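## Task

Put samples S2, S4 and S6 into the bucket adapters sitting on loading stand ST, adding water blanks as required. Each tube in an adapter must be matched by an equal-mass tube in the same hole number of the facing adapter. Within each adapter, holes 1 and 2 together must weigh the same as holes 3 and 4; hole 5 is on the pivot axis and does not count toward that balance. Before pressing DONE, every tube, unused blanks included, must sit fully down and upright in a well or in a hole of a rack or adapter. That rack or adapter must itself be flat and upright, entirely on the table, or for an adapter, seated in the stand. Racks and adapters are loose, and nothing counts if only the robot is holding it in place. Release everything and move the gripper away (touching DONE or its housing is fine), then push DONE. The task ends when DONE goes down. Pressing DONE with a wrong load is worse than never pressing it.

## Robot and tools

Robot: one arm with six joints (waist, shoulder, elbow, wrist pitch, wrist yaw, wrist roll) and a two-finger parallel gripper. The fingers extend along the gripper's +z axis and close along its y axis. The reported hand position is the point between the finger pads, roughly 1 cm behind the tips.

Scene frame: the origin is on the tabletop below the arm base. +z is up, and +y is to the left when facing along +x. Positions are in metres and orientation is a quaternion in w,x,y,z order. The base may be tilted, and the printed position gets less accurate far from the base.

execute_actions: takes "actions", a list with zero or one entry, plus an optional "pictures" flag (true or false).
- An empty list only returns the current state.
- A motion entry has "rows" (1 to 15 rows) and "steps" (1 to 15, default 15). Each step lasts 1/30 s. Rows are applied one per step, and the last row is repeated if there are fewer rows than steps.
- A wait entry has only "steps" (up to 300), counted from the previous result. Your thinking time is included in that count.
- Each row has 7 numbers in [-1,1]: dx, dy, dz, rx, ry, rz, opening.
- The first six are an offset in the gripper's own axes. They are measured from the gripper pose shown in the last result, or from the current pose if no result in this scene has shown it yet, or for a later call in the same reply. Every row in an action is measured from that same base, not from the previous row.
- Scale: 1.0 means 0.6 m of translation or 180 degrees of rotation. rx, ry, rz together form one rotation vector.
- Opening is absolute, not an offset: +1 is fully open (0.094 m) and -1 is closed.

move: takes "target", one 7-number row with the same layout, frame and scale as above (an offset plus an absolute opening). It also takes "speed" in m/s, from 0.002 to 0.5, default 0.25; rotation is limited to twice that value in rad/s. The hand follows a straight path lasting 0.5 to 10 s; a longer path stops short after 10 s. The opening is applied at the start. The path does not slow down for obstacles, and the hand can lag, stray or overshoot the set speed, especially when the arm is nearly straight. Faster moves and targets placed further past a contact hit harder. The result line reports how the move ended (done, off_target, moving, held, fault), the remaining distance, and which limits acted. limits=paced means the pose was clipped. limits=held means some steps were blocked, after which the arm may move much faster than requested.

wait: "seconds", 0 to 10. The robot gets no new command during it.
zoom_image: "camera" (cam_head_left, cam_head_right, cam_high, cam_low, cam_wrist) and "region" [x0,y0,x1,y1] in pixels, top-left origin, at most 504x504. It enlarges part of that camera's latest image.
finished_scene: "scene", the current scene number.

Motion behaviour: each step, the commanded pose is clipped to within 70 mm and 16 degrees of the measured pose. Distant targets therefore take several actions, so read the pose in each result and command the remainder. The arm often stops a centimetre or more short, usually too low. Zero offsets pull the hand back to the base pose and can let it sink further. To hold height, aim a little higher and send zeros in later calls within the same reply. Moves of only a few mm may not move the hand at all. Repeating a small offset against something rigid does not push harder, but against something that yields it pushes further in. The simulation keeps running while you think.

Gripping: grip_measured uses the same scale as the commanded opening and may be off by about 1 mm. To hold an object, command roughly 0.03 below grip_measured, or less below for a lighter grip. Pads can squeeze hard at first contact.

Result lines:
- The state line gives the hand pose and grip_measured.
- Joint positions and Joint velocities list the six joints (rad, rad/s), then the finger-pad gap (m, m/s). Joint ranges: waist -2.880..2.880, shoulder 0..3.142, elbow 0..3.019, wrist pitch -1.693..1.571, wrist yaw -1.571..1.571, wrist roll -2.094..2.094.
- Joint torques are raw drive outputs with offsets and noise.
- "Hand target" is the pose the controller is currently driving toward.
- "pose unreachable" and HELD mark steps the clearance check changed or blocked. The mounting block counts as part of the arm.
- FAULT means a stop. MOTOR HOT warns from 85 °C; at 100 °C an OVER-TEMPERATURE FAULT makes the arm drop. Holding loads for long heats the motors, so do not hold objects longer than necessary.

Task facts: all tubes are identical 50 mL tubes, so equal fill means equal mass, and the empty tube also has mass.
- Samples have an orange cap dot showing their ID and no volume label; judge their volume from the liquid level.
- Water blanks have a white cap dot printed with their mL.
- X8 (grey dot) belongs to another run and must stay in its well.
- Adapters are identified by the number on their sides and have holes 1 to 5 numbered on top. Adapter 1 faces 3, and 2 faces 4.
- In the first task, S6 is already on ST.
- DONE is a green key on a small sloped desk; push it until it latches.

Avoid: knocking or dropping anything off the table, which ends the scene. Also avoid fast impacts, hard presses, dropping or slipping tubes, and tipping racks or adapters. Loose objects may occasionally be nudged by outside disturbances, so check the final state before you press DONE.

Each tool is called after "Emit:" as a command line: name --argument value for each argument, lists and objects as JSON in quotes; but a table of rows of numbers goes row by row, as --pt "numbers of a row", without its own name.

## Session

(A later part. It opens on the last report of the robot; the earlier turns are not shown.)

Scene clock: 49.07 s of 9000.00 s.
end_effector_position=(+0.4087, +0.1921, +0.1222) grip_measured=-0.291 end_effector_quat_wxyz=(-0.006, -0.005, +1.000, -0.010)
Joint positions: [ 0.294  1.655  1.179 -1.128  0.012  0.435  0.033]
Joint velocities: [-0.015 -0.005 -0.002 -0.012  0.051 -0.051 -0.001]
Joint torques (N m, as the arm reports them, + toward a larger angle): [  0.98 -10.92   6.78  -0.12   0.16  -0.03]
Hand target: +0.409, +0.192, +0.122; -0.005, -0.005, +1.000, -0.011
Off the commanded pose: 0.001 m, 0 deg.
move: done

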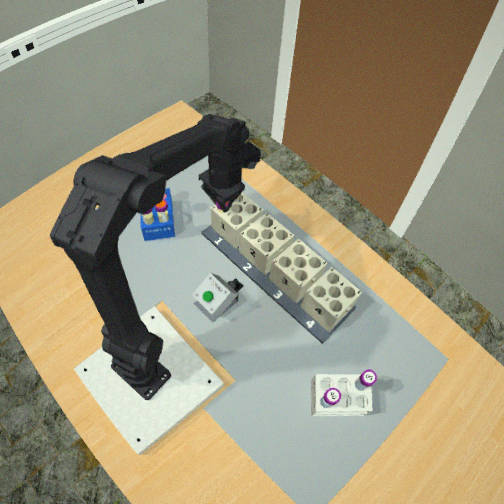

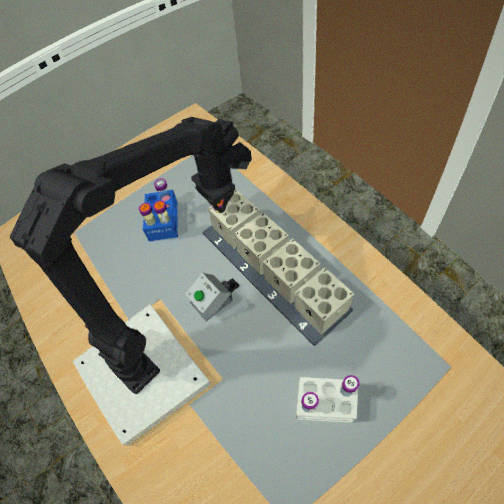

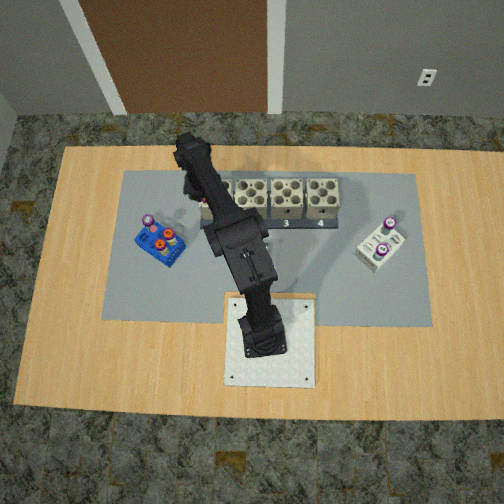

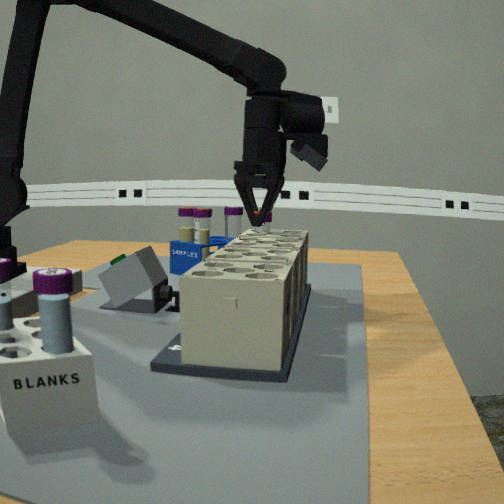

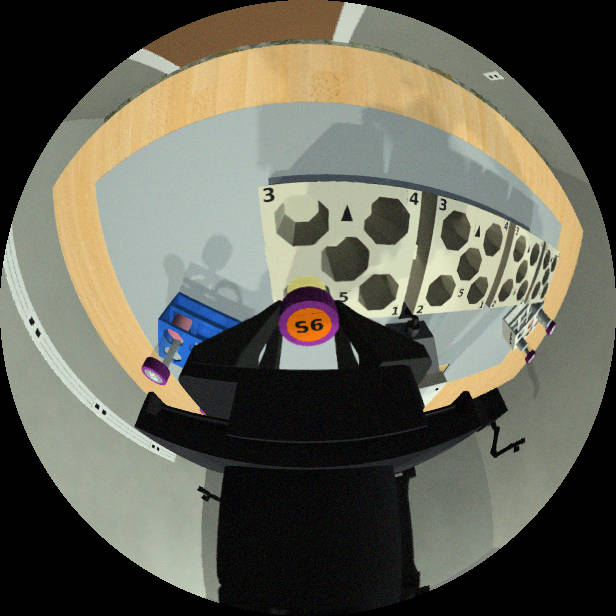

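Emit:
move --target '[0,0,0,0,0,0,0]'

Emit:
move --target '[-0.03,0,-0.004,0,-0.004,0,0]' --speed 0.05

Emit:
zoom_image --camera "cam_low" --region '[200, 160, 320, 250]'

Scene clock: 52.83 s of 9000.00 s.
end_effector_position=(+0.4081, +0.1919, +0.1216) grip_measured=-0.002 end_effector_quat_wxyz=(-0.007, -0.005, +1.000, -0.010)
Joint positions: [ 0.294  1.655  1.177 -1.128  0.011  0.435  0.047]
Joint velocities: [-0.015  0.005 -0.002 -0.002 -0.007 -0.037 -0.001]
Joint torques (N m, as the arm reports them, + toward a larger angle): [  1.01 -10.91   6.89  -0.12   0.09  -0.03]
Hand target: +0.409, +0.192, +0.122; -0.006, -0.005, +1.000, -0.010
Off the commanded pose: 0.001 m, 0 deg.
After step 90, 0.07 s passed at rest.
move: done

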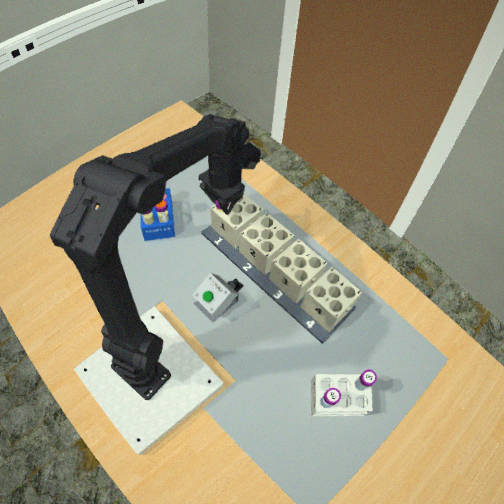

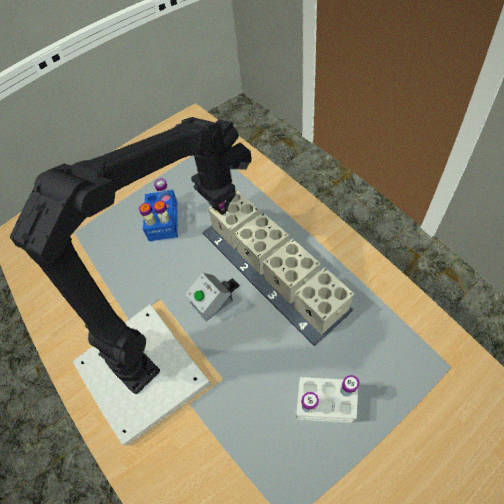

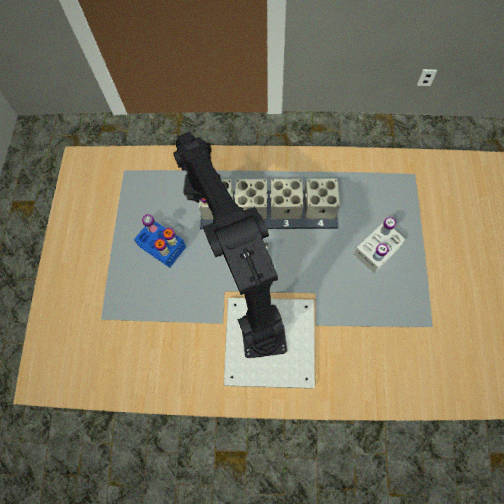

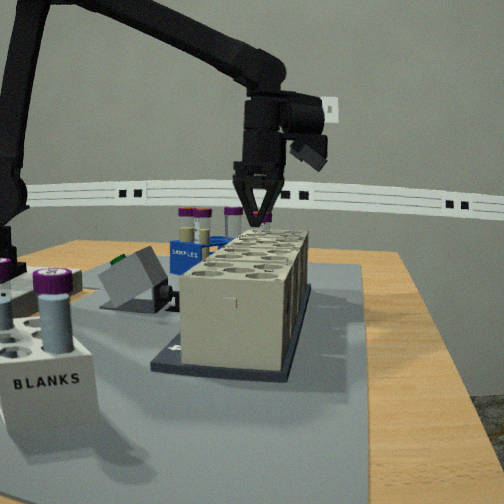

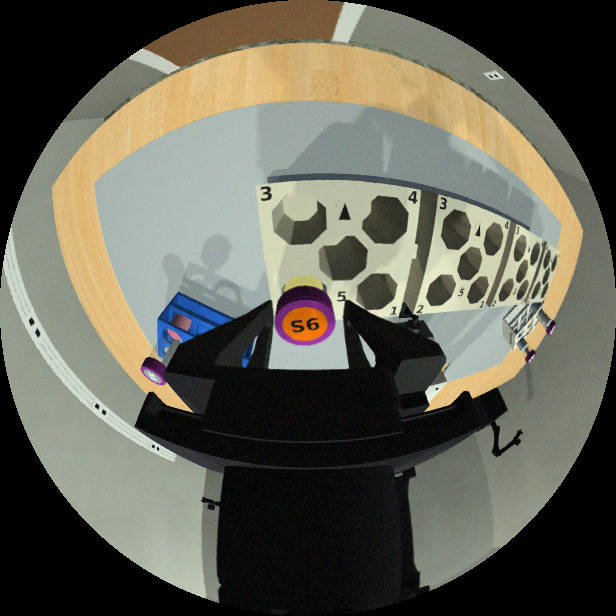

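Scene clock: 53.63 s of 9000.00 s.
end_effector_position=(+0.4095, +0.1876, +0.1169) grip_measured=-0.002 end_effector_quat_wxyz=(-0.011, -0.003, +1.000, -0.014)
Joint positions: [ 0.286  1.666  1.177 -1.128  0.014  0.43   0.047]
Joint velocities: [-0.005 -0.005  0.002 -0.002 -0.051  0.022 -0.   ]
Joint torques (N m, as the arm reports them, + toward a larger angle): [ 0.57 -9.88  9.95 -0.26  0.18 -0.13]
Hand target: +0.426, +0.191, +0.124; -0.000, -0.005, +1.000, -0.010
Off the commanded pose: 0.019 m, 1 deg.
move: off_target

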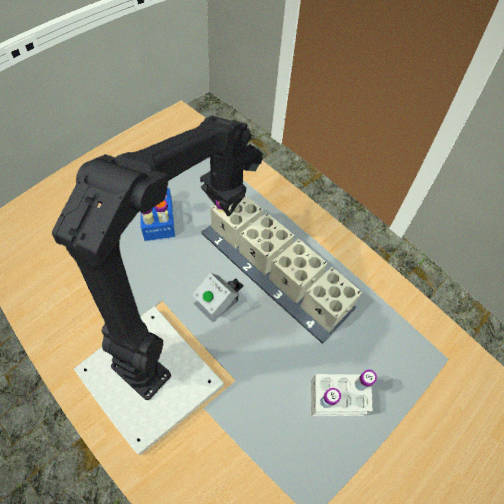

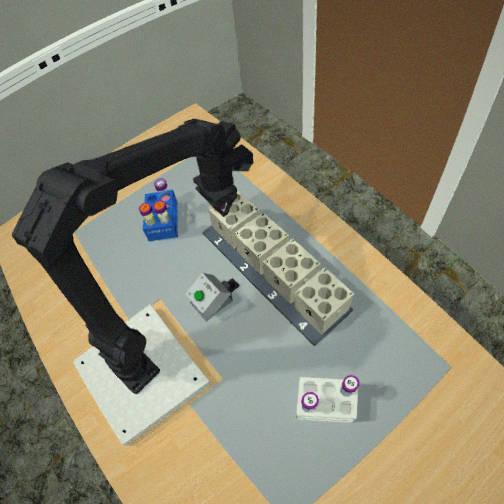

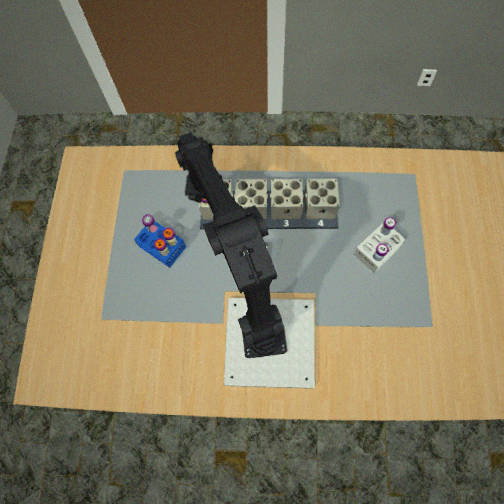

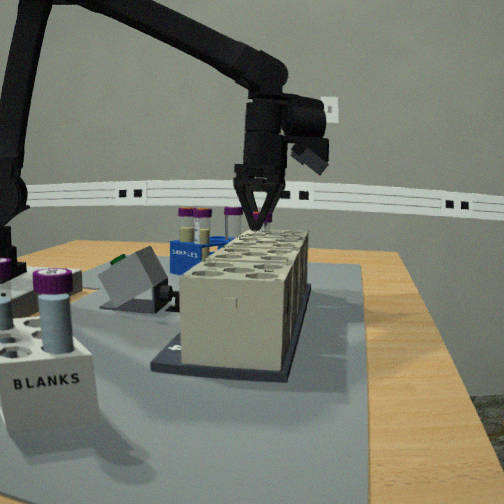

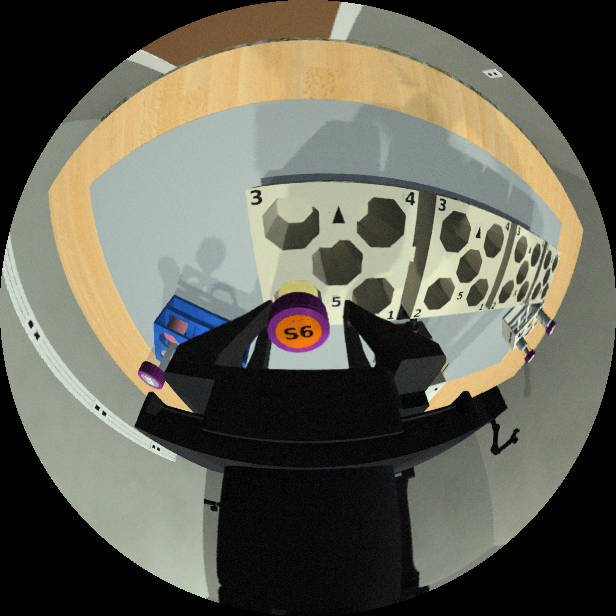

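Region (200, 160, 320, 250) of cam_low's 504x504 image, scaled by 4.200, with more detail than that image has; it fills the top 378 rows of this view, and the rest is white.

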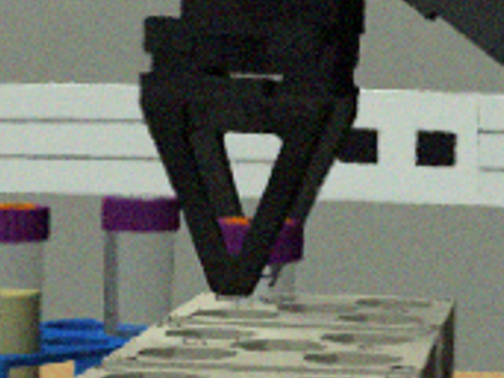

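Emit:
move --target '[-0.035,0.018,-0.035,0,-0.012,0,0.1]' --speed 0.05

Emit:
zoom_image --camera "cam_low" --region '[200, 160, 320, 250]'

Scene clock: 57.00 s of 9000.00 s.
end_effector_position=(+0.4199, +0.1908, +0.1294) grip_measured=+0.098 end_effector_quat_wxyz=(-0.000, -0.004, +1.000, -0.015)
Joint positions: [ 0.287  1.666  1.214 -1.146  0.026  0.429  0.052]
Joint velocities: [ 0.024  0.005 -0.002  0.002 -0.037  0.022 -0.001]
Joint torques (N m, as the arm reports them, + toward a larger angle): [  1.48 -10.33   9.82  -0.47   0.2    0.04]
Hand target: +0.430, +0.199, +0.137; +0.008, -0.004, +1.000, -0.014
Off the commanded pose: 0.016 m, 1 deg.
move: off_target

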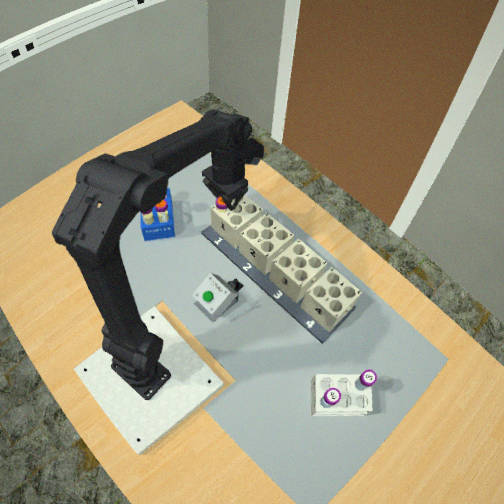

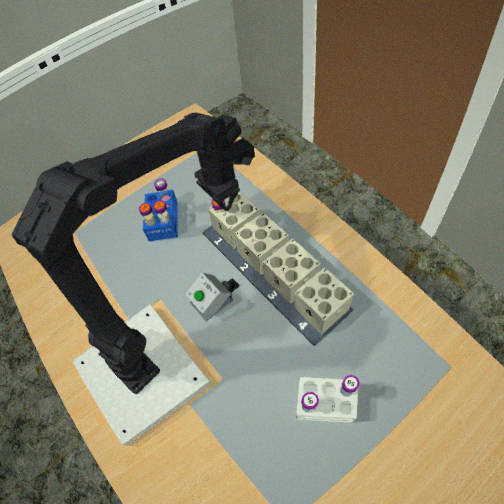

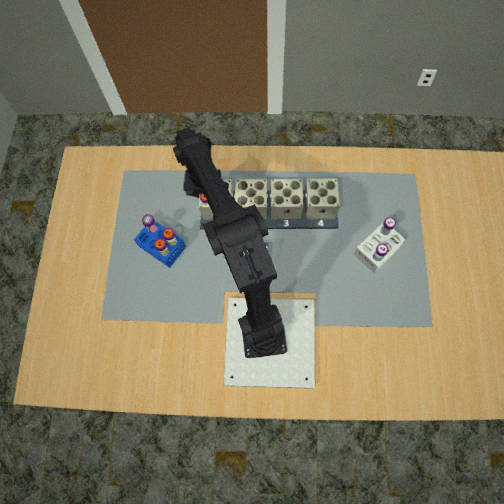

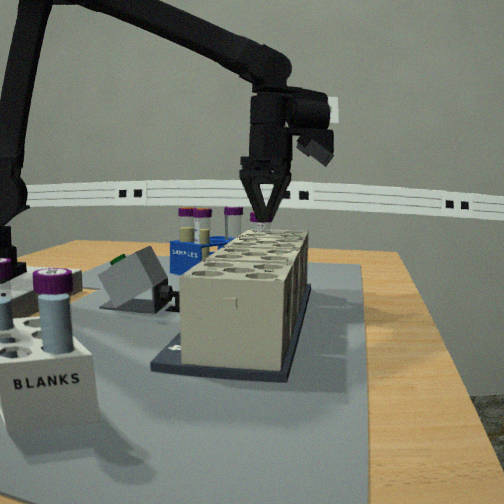

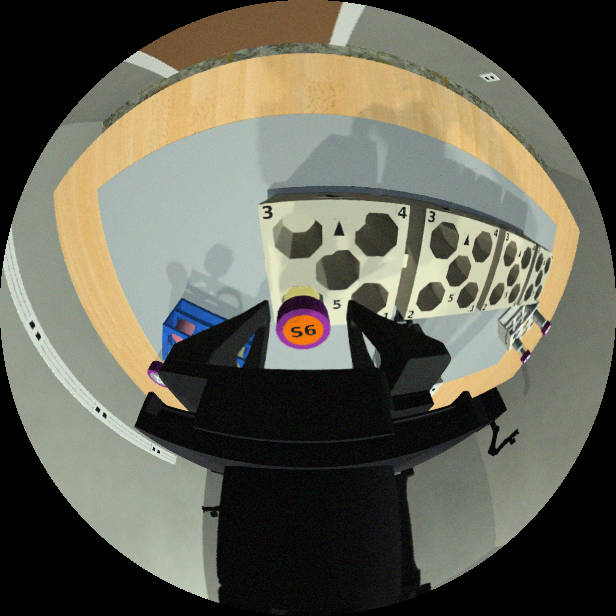

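Region (200, 160, 320, 250) of cam_low's 504x504 image, scaled by 4.200, with more detail than that image has; it fills the top 378 rows of this view, and the rest is white.

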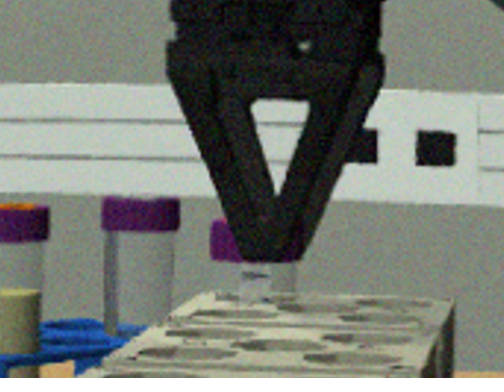

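Tube sits near x≈0.415. Lowering slightly and gripping.

Emit:
move --target '[0.003,0.012,0.017,0,0,0,0.1]' --speed 0.05

Emit:
move --target '[0,0,0,0,0,0,-0.31]'

Emit:
zoom_image --camera "cam_low" --region '[200, 160, 320, 250]'

Scene clock: 63.87 s of 9000.00 s.
end_effector_position=(+0.4163, +0.1938, +0.1250) grip_measured=+0.098 end_effector_quat_wxyz=(+0.000, -0.006, +1.000, -0.015)
Joint positions: [ 0.296  1.666  1.202 -1.133  0.026  0.434  0.052]
Joint velocities: [-0.015  0.005 -0.002 -0.002  0.051 -0.066  0.001]
Joint torques (N m, as the arm reports them, + toward a larger angle): [  1.58 -10.18   6.96   0.34   0.07   0.05]
Hand target: +0.418, +0.198, +0.119; -0.000, -0.004, +1.000, -0.015
Off the commanded pose: 0.007 m, 0 deg.
After step 90, 3.13 s passed at rest.
move: done

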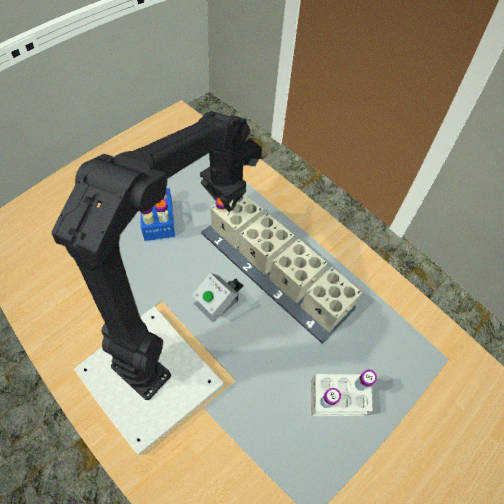

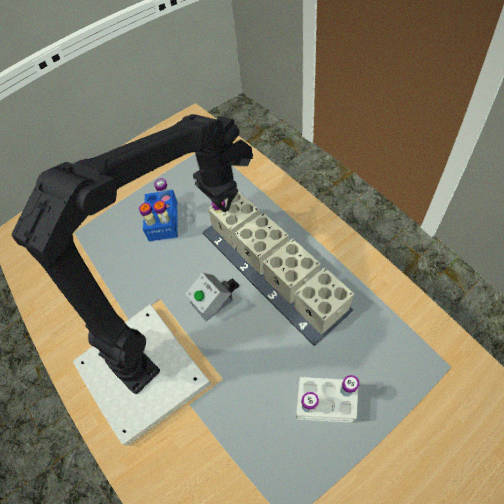

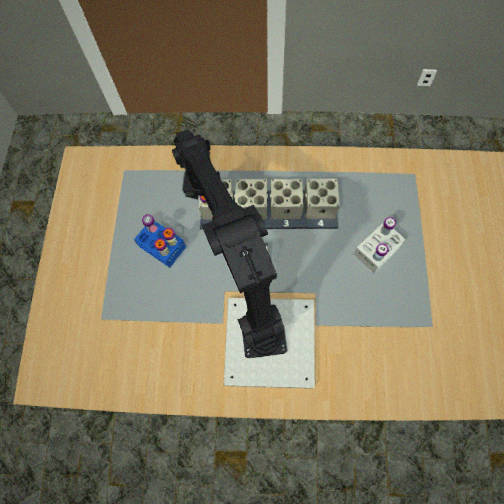

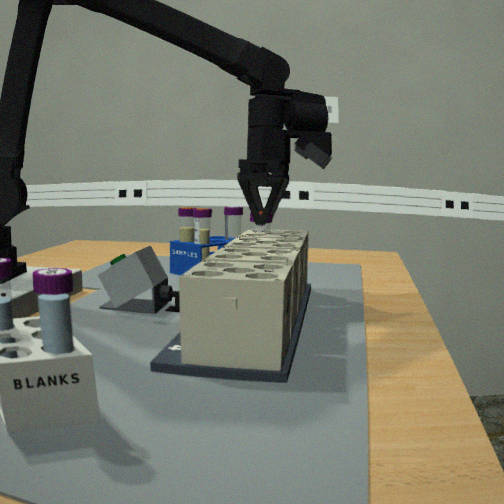

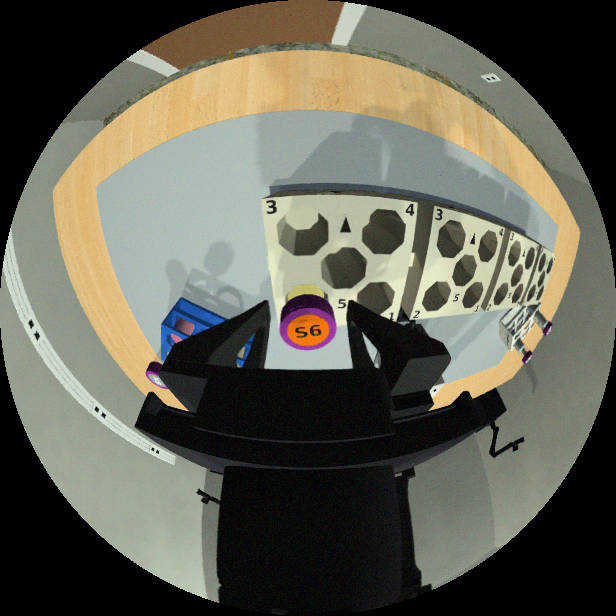

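Scene clock: 64.37 s of 9000.00 s.
end_effector_position=(+0.4163, +0.1938, +0.1250) grip_measured=-0.298 end_effector_quat_wxyz=(+0.000, -0.006, +1.000, -0.015)
Joint positions: [ 0.296  1.666  1.202 -1.133  0.026  0.434  0.033]
Joint velocities: [-0.005 -0.015 -0.012 -0.012 -0.037 -0.022 -0.001]
Joint torques (N m, as the arm reports them, + toward a larger angle): [  0.95 -11.14   6.8   -0.1    0.08  -0.03]
Hand target: +0.416, +0.194, +0.125; +0.000, -0.006, +1.000, -0.015
Off the commanded pose: 0.000 m, 0 deg.
move: done

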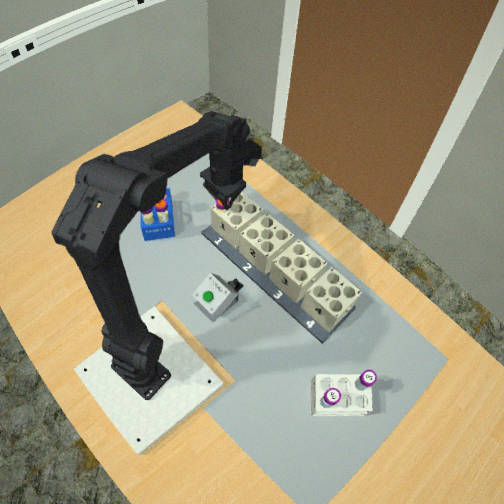

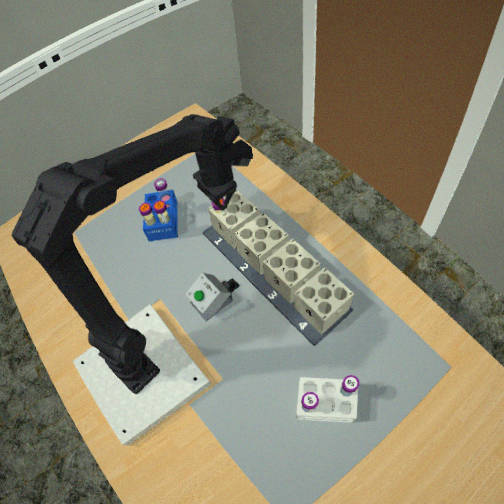

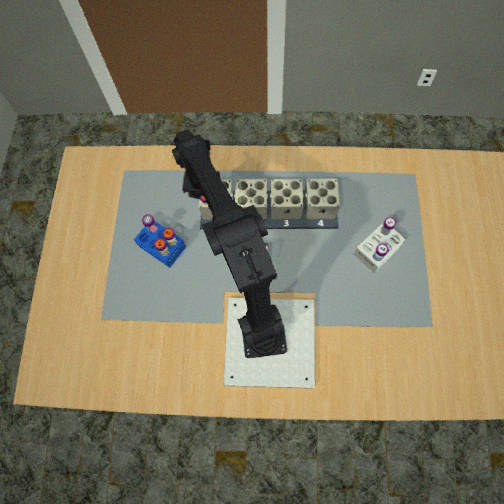

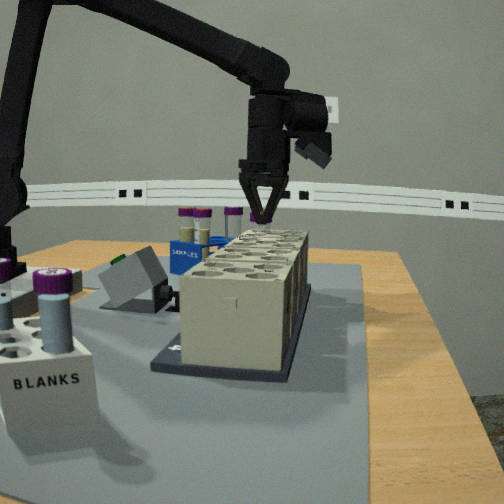

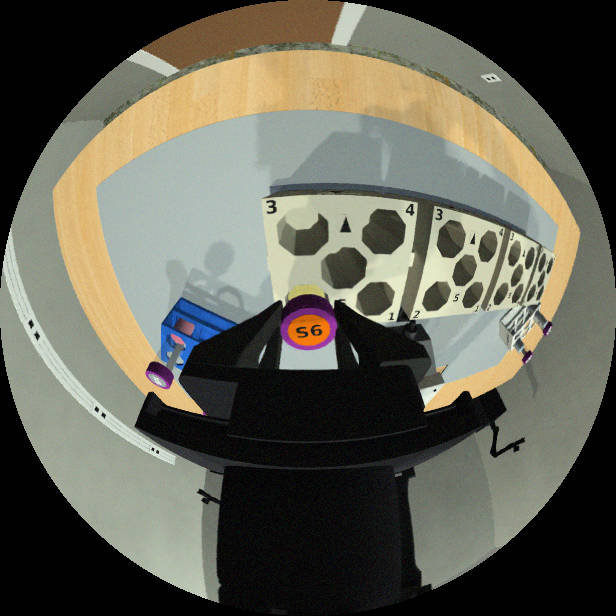

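Region (200, 160, 320, 250) of cam_low's 504x504 image, scaled by 4.200, with more detail than that image has; it fills the top 378 rows of this view, and the rest is white.

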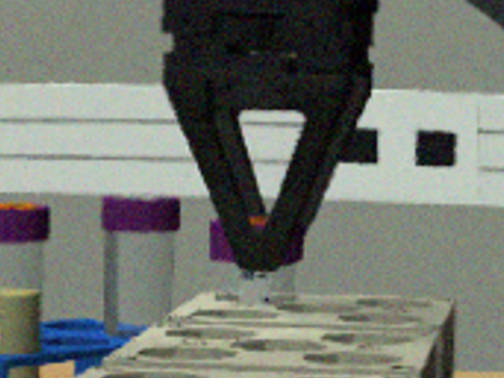

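Emit:
move --target '[-0.012,-0.005,-0.19,-0.006,0,0.004,-0.33]' --speed 0.08

Emit:
zoom_image --camera "cam_low" --region '[170, 120, 330, 260]'

Scene clock: 71.33 s of 9000.00 s.
end_effector_position=(+0.4111, +0.1918, +0.2131) grip_measured=-0.312 end_effector_quat_wxyz=(-0.024, -0.004, +1.000, -0.019)
Joint positions: [ 0.292  1.605  1.37  -1.409  0.013  0.434  0.032]
Joint velocities: [-0.015  0.005  0.012 -0.017 -0.051  0.051 -0.001]
Joint torques (N m, as the arm reports them, + toward a larger angle): [  0.51 -12.55  10.73  -0.61  -0.04  -0.02]
Hand target: +0.422, +0.194, +0.239; +0.000, +0.000, +1.000, -0.006
Off the commanded pose: 0.029 m, 3 deg.
After step 90, 2.17 s passed at rest.
move: off_target

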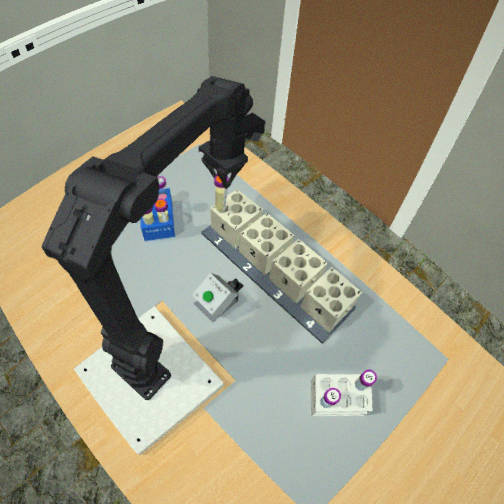

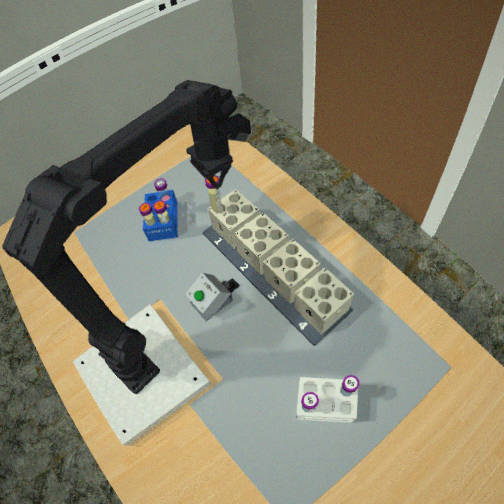

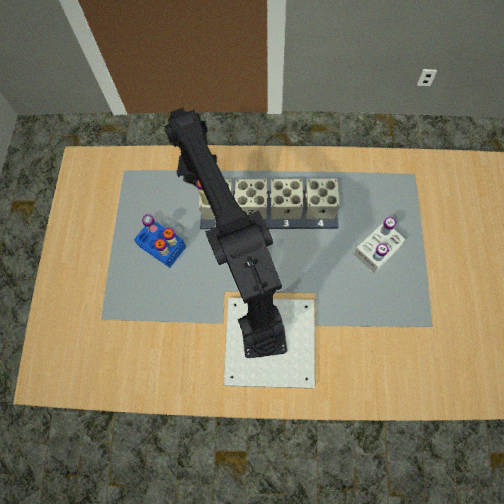

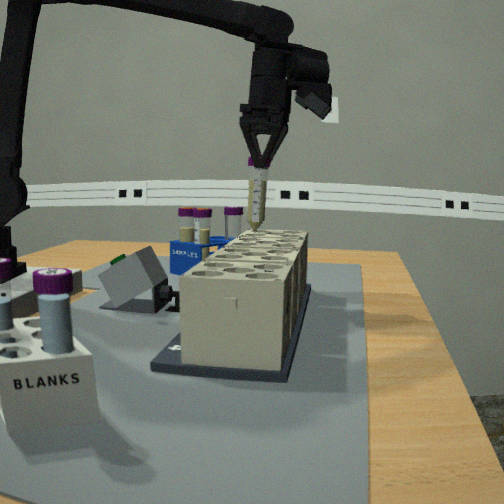

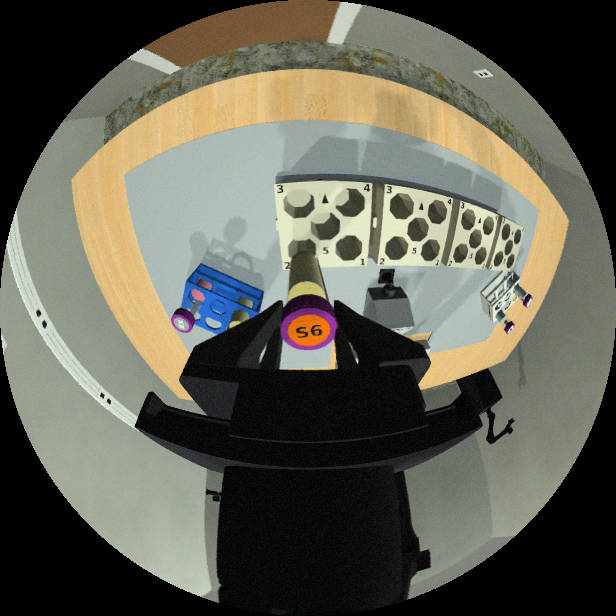

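Region (170, 120, 330, 260) of cam_low's 504x504 image, scaled by 3.150, with more detail than that image has; it fills the top 441 rows of this view, and the rest is white.

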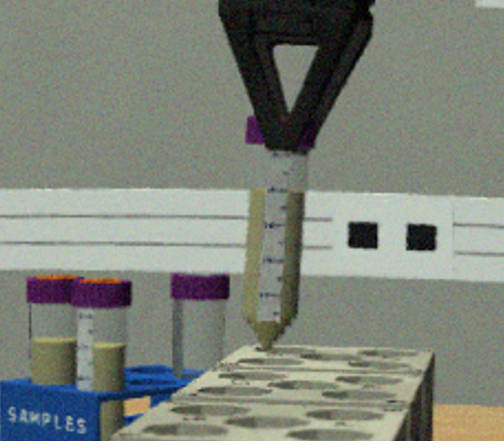

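Emit:
move --target '[-0.072,-0.047,-0.055,-0.016,-0.028,0.002,-0.34]' --speed 0.08

Emit:
zoom_image --camera "cam_low" --region '[170, 120, 330, 260]'

Emit:
zoom_image --camera "cam_wrist" --region '[220, 160, 420, 360]'

Scene clock: 76.00 s of 9000.00 s.
end_effector_position=(+0.4387, +0.1593, +0.2265) grip_measured=-0.317 end_effector_quat_wxyz=(-0.007, +0.003, +1.000, -0.007)
Joint positions: [ 0.202  1.605  1.407 -1.404  0.007  0.358  0.032]
Joint velocities: [ 0.005 -0.015 -0.002  0.002 -0.037 -0.081 -0.001]
Joint torques (N m, as the arm reports them, + toward a larger angle): [  0.92 -11.27  10.88   0.27  -0.05  -0.14]
Hand target: +0.455, +0.164, +0.246; +0.020, -0.001, +1.000, +0.005
Off the commanded pose: 0.026 m, 3 deg.
After step 90, 0.57 s passed at rest.
move: off_target

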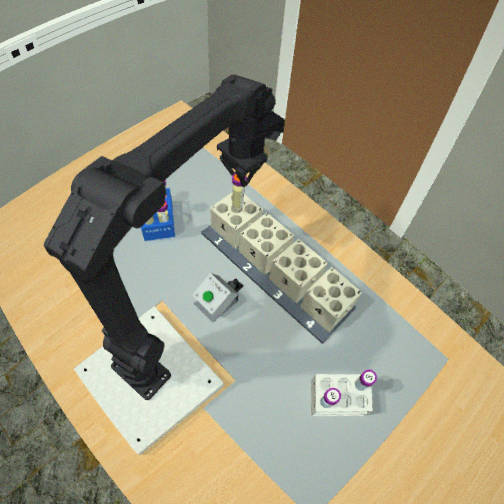

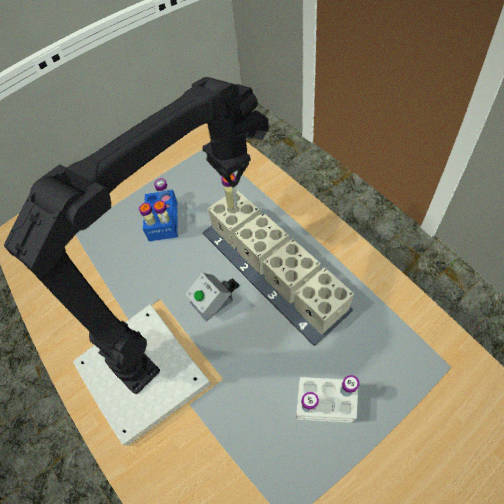

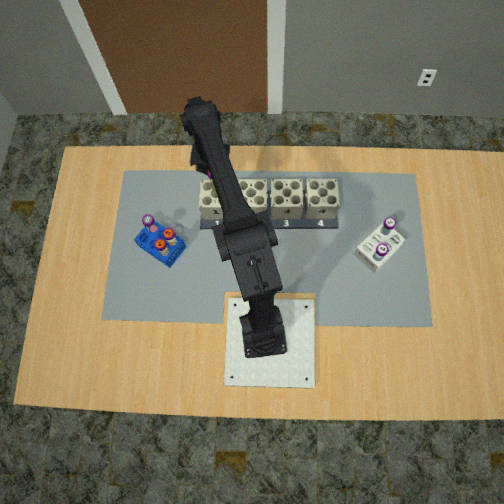

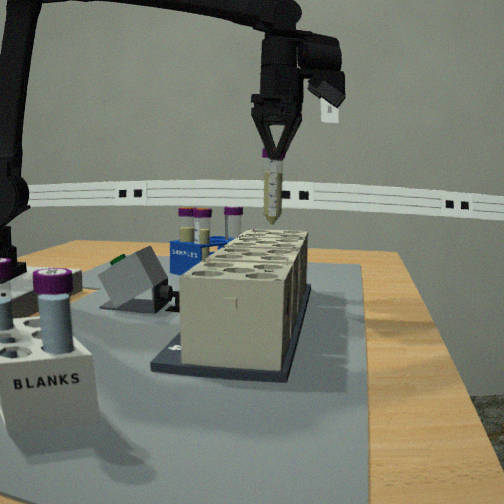

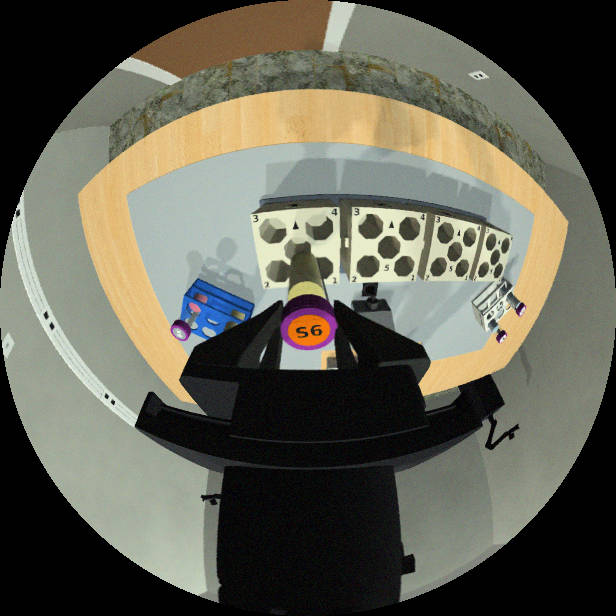

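Region (170, 120, 330, 260) of cam_low's 504x504 image, scaled by 3.150, with more detail than that image has; it fills the top 441 rows of this view, and the rest is white.

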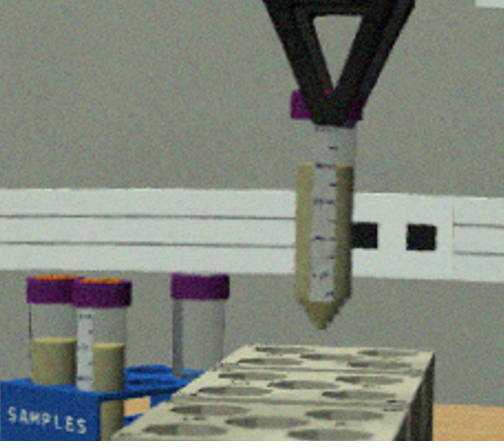

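Region (220, 160, 420, 360) of cam_wrist's 616x616 image, scaled by 2.520, with more detail than that image has.

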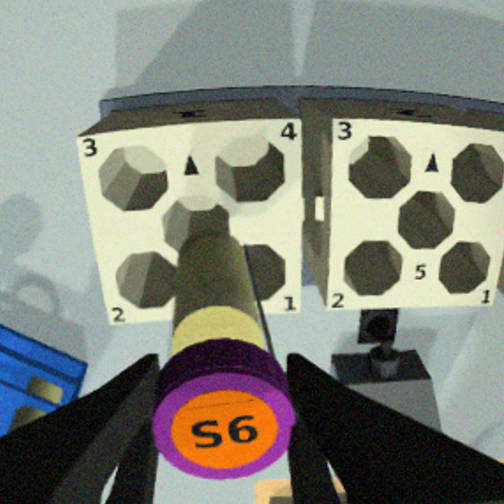

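Emit:
move --target '[-0.017,0.018,0.04,-0.005,-0.006,0,-0.34]' --speed 0.05

Emit:
zoom_image --camera "cam_wrist" --region '[220, 160, 420, 360]'

Scene clock: 79.80 s of 9000.00 s.
end_effector_position=(+0.4451, +0.1640, +0.2056) grip_measured=-0.317 end_effector_quat_wxyz=(-0.000, +0.001, +1.000, -0.002)
Joint positions: [ 0.205  1.625  1.375 -1.336  0.003  0.358  0.032]
Joint velocities: [-0.024 -0.005  0.007 -0.007  0.022 -0.037 -0.002]
Joint torques (N m, as the arm reports them, + toward a larger angle): [  1.51 -10.53   7.8    0.4   -0.05   0.05]
Hand target: +0.449, +0.170, +0.202; +0.002, +0.003, +1.000, +0.001
Off the commanded pose: 0.008 m, 0 deg.
move: done

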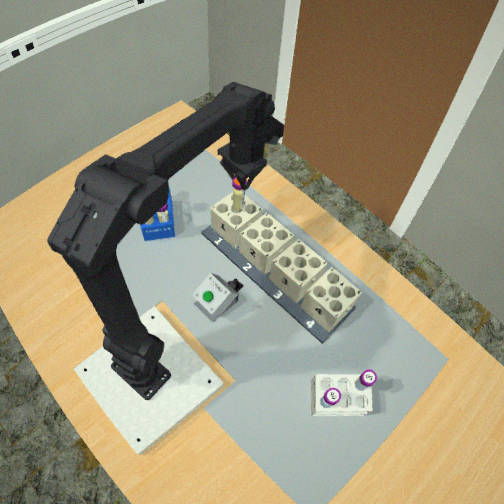

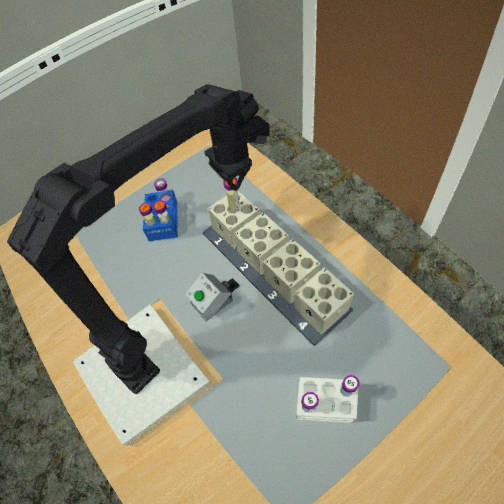

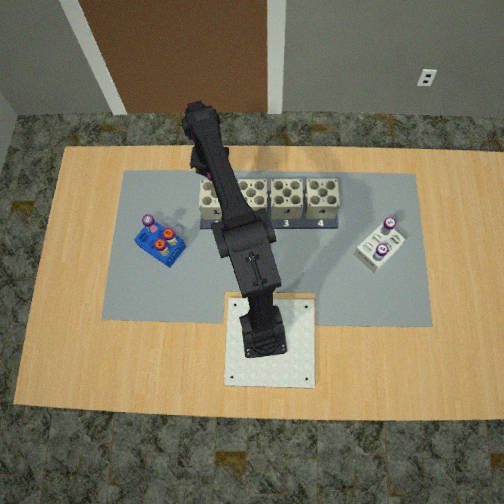

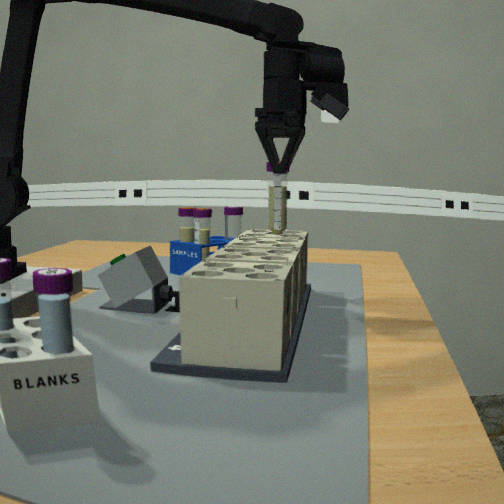

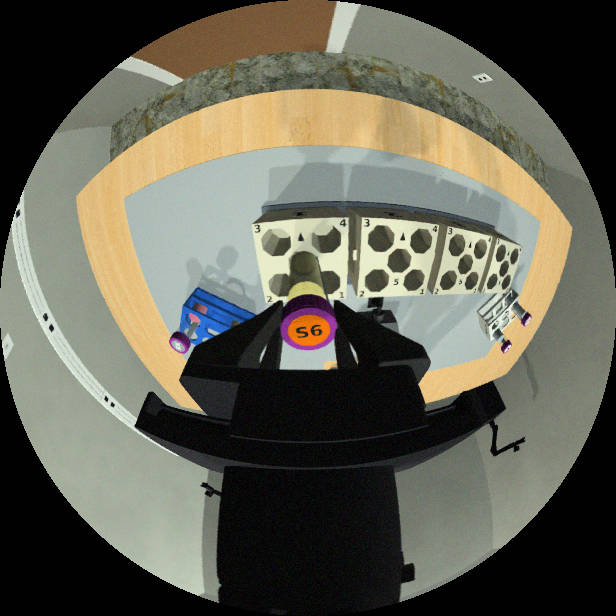

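Region (220, 160, 420, 360) of cam_wrist's 616x616 image, scaled by 2.520, with more detail than that image has.

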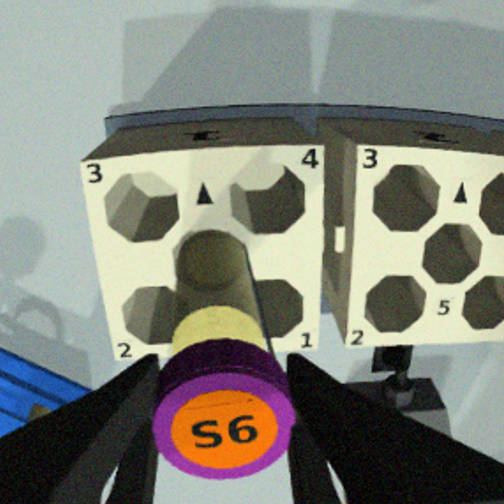

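Emit:
move --target '[-0.004,0.008,0.135,0,0,0,-0.34]' --speed 0.05

Scene clock: 83.40 s of 9000.00 s.
end_effector_position=(+0.4434, +0.1661, +0.1303) grip_measured=-0.317 end_effector_quat_wxyz=(-0.003, -0.001, +1.000, -0.001)
Joint positions: [ 0.209  1.69   1.248 -1.149 -0.     0.358  0.032]
Joint velocities: [-0.015  0.005  0.002 -0.002 -0.051  0.051  0.   ]
Joint torques (N m, as the arm reports them, + toward a larger angle): [  1.14 -10.55   7.22   0.49   0.16   0.01]
Hand target: +0.448, +0.168, +0.124; -0.000, +0.001, +1.000, -0.002
Off the commanded pose: 0.007 m, 0 deg.
move: done

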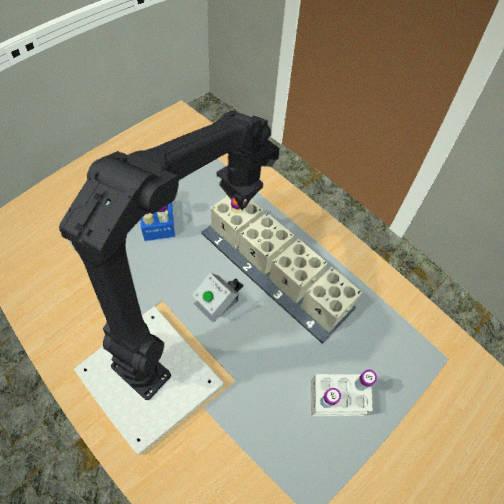

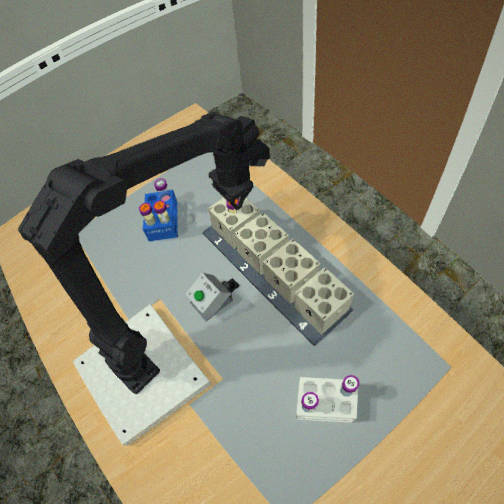

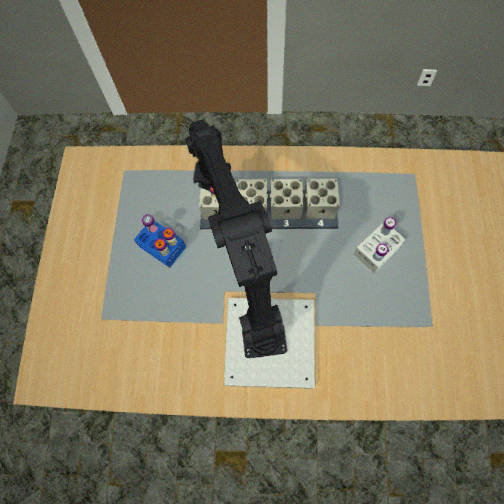

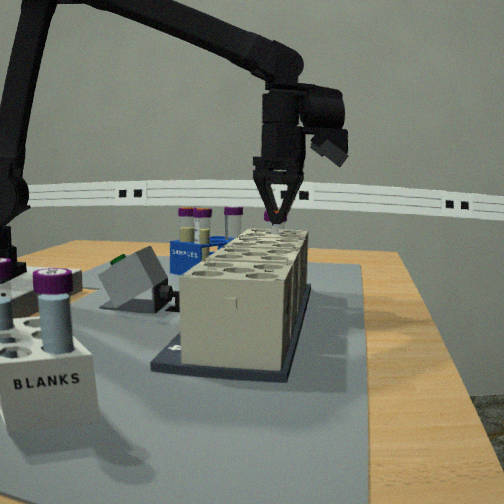

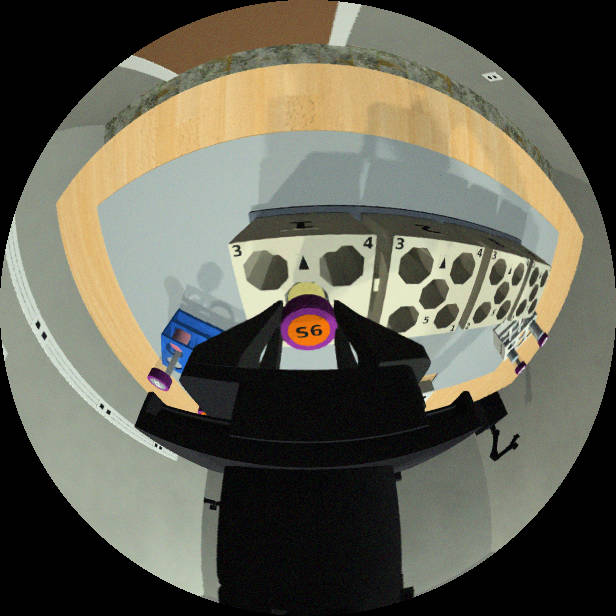

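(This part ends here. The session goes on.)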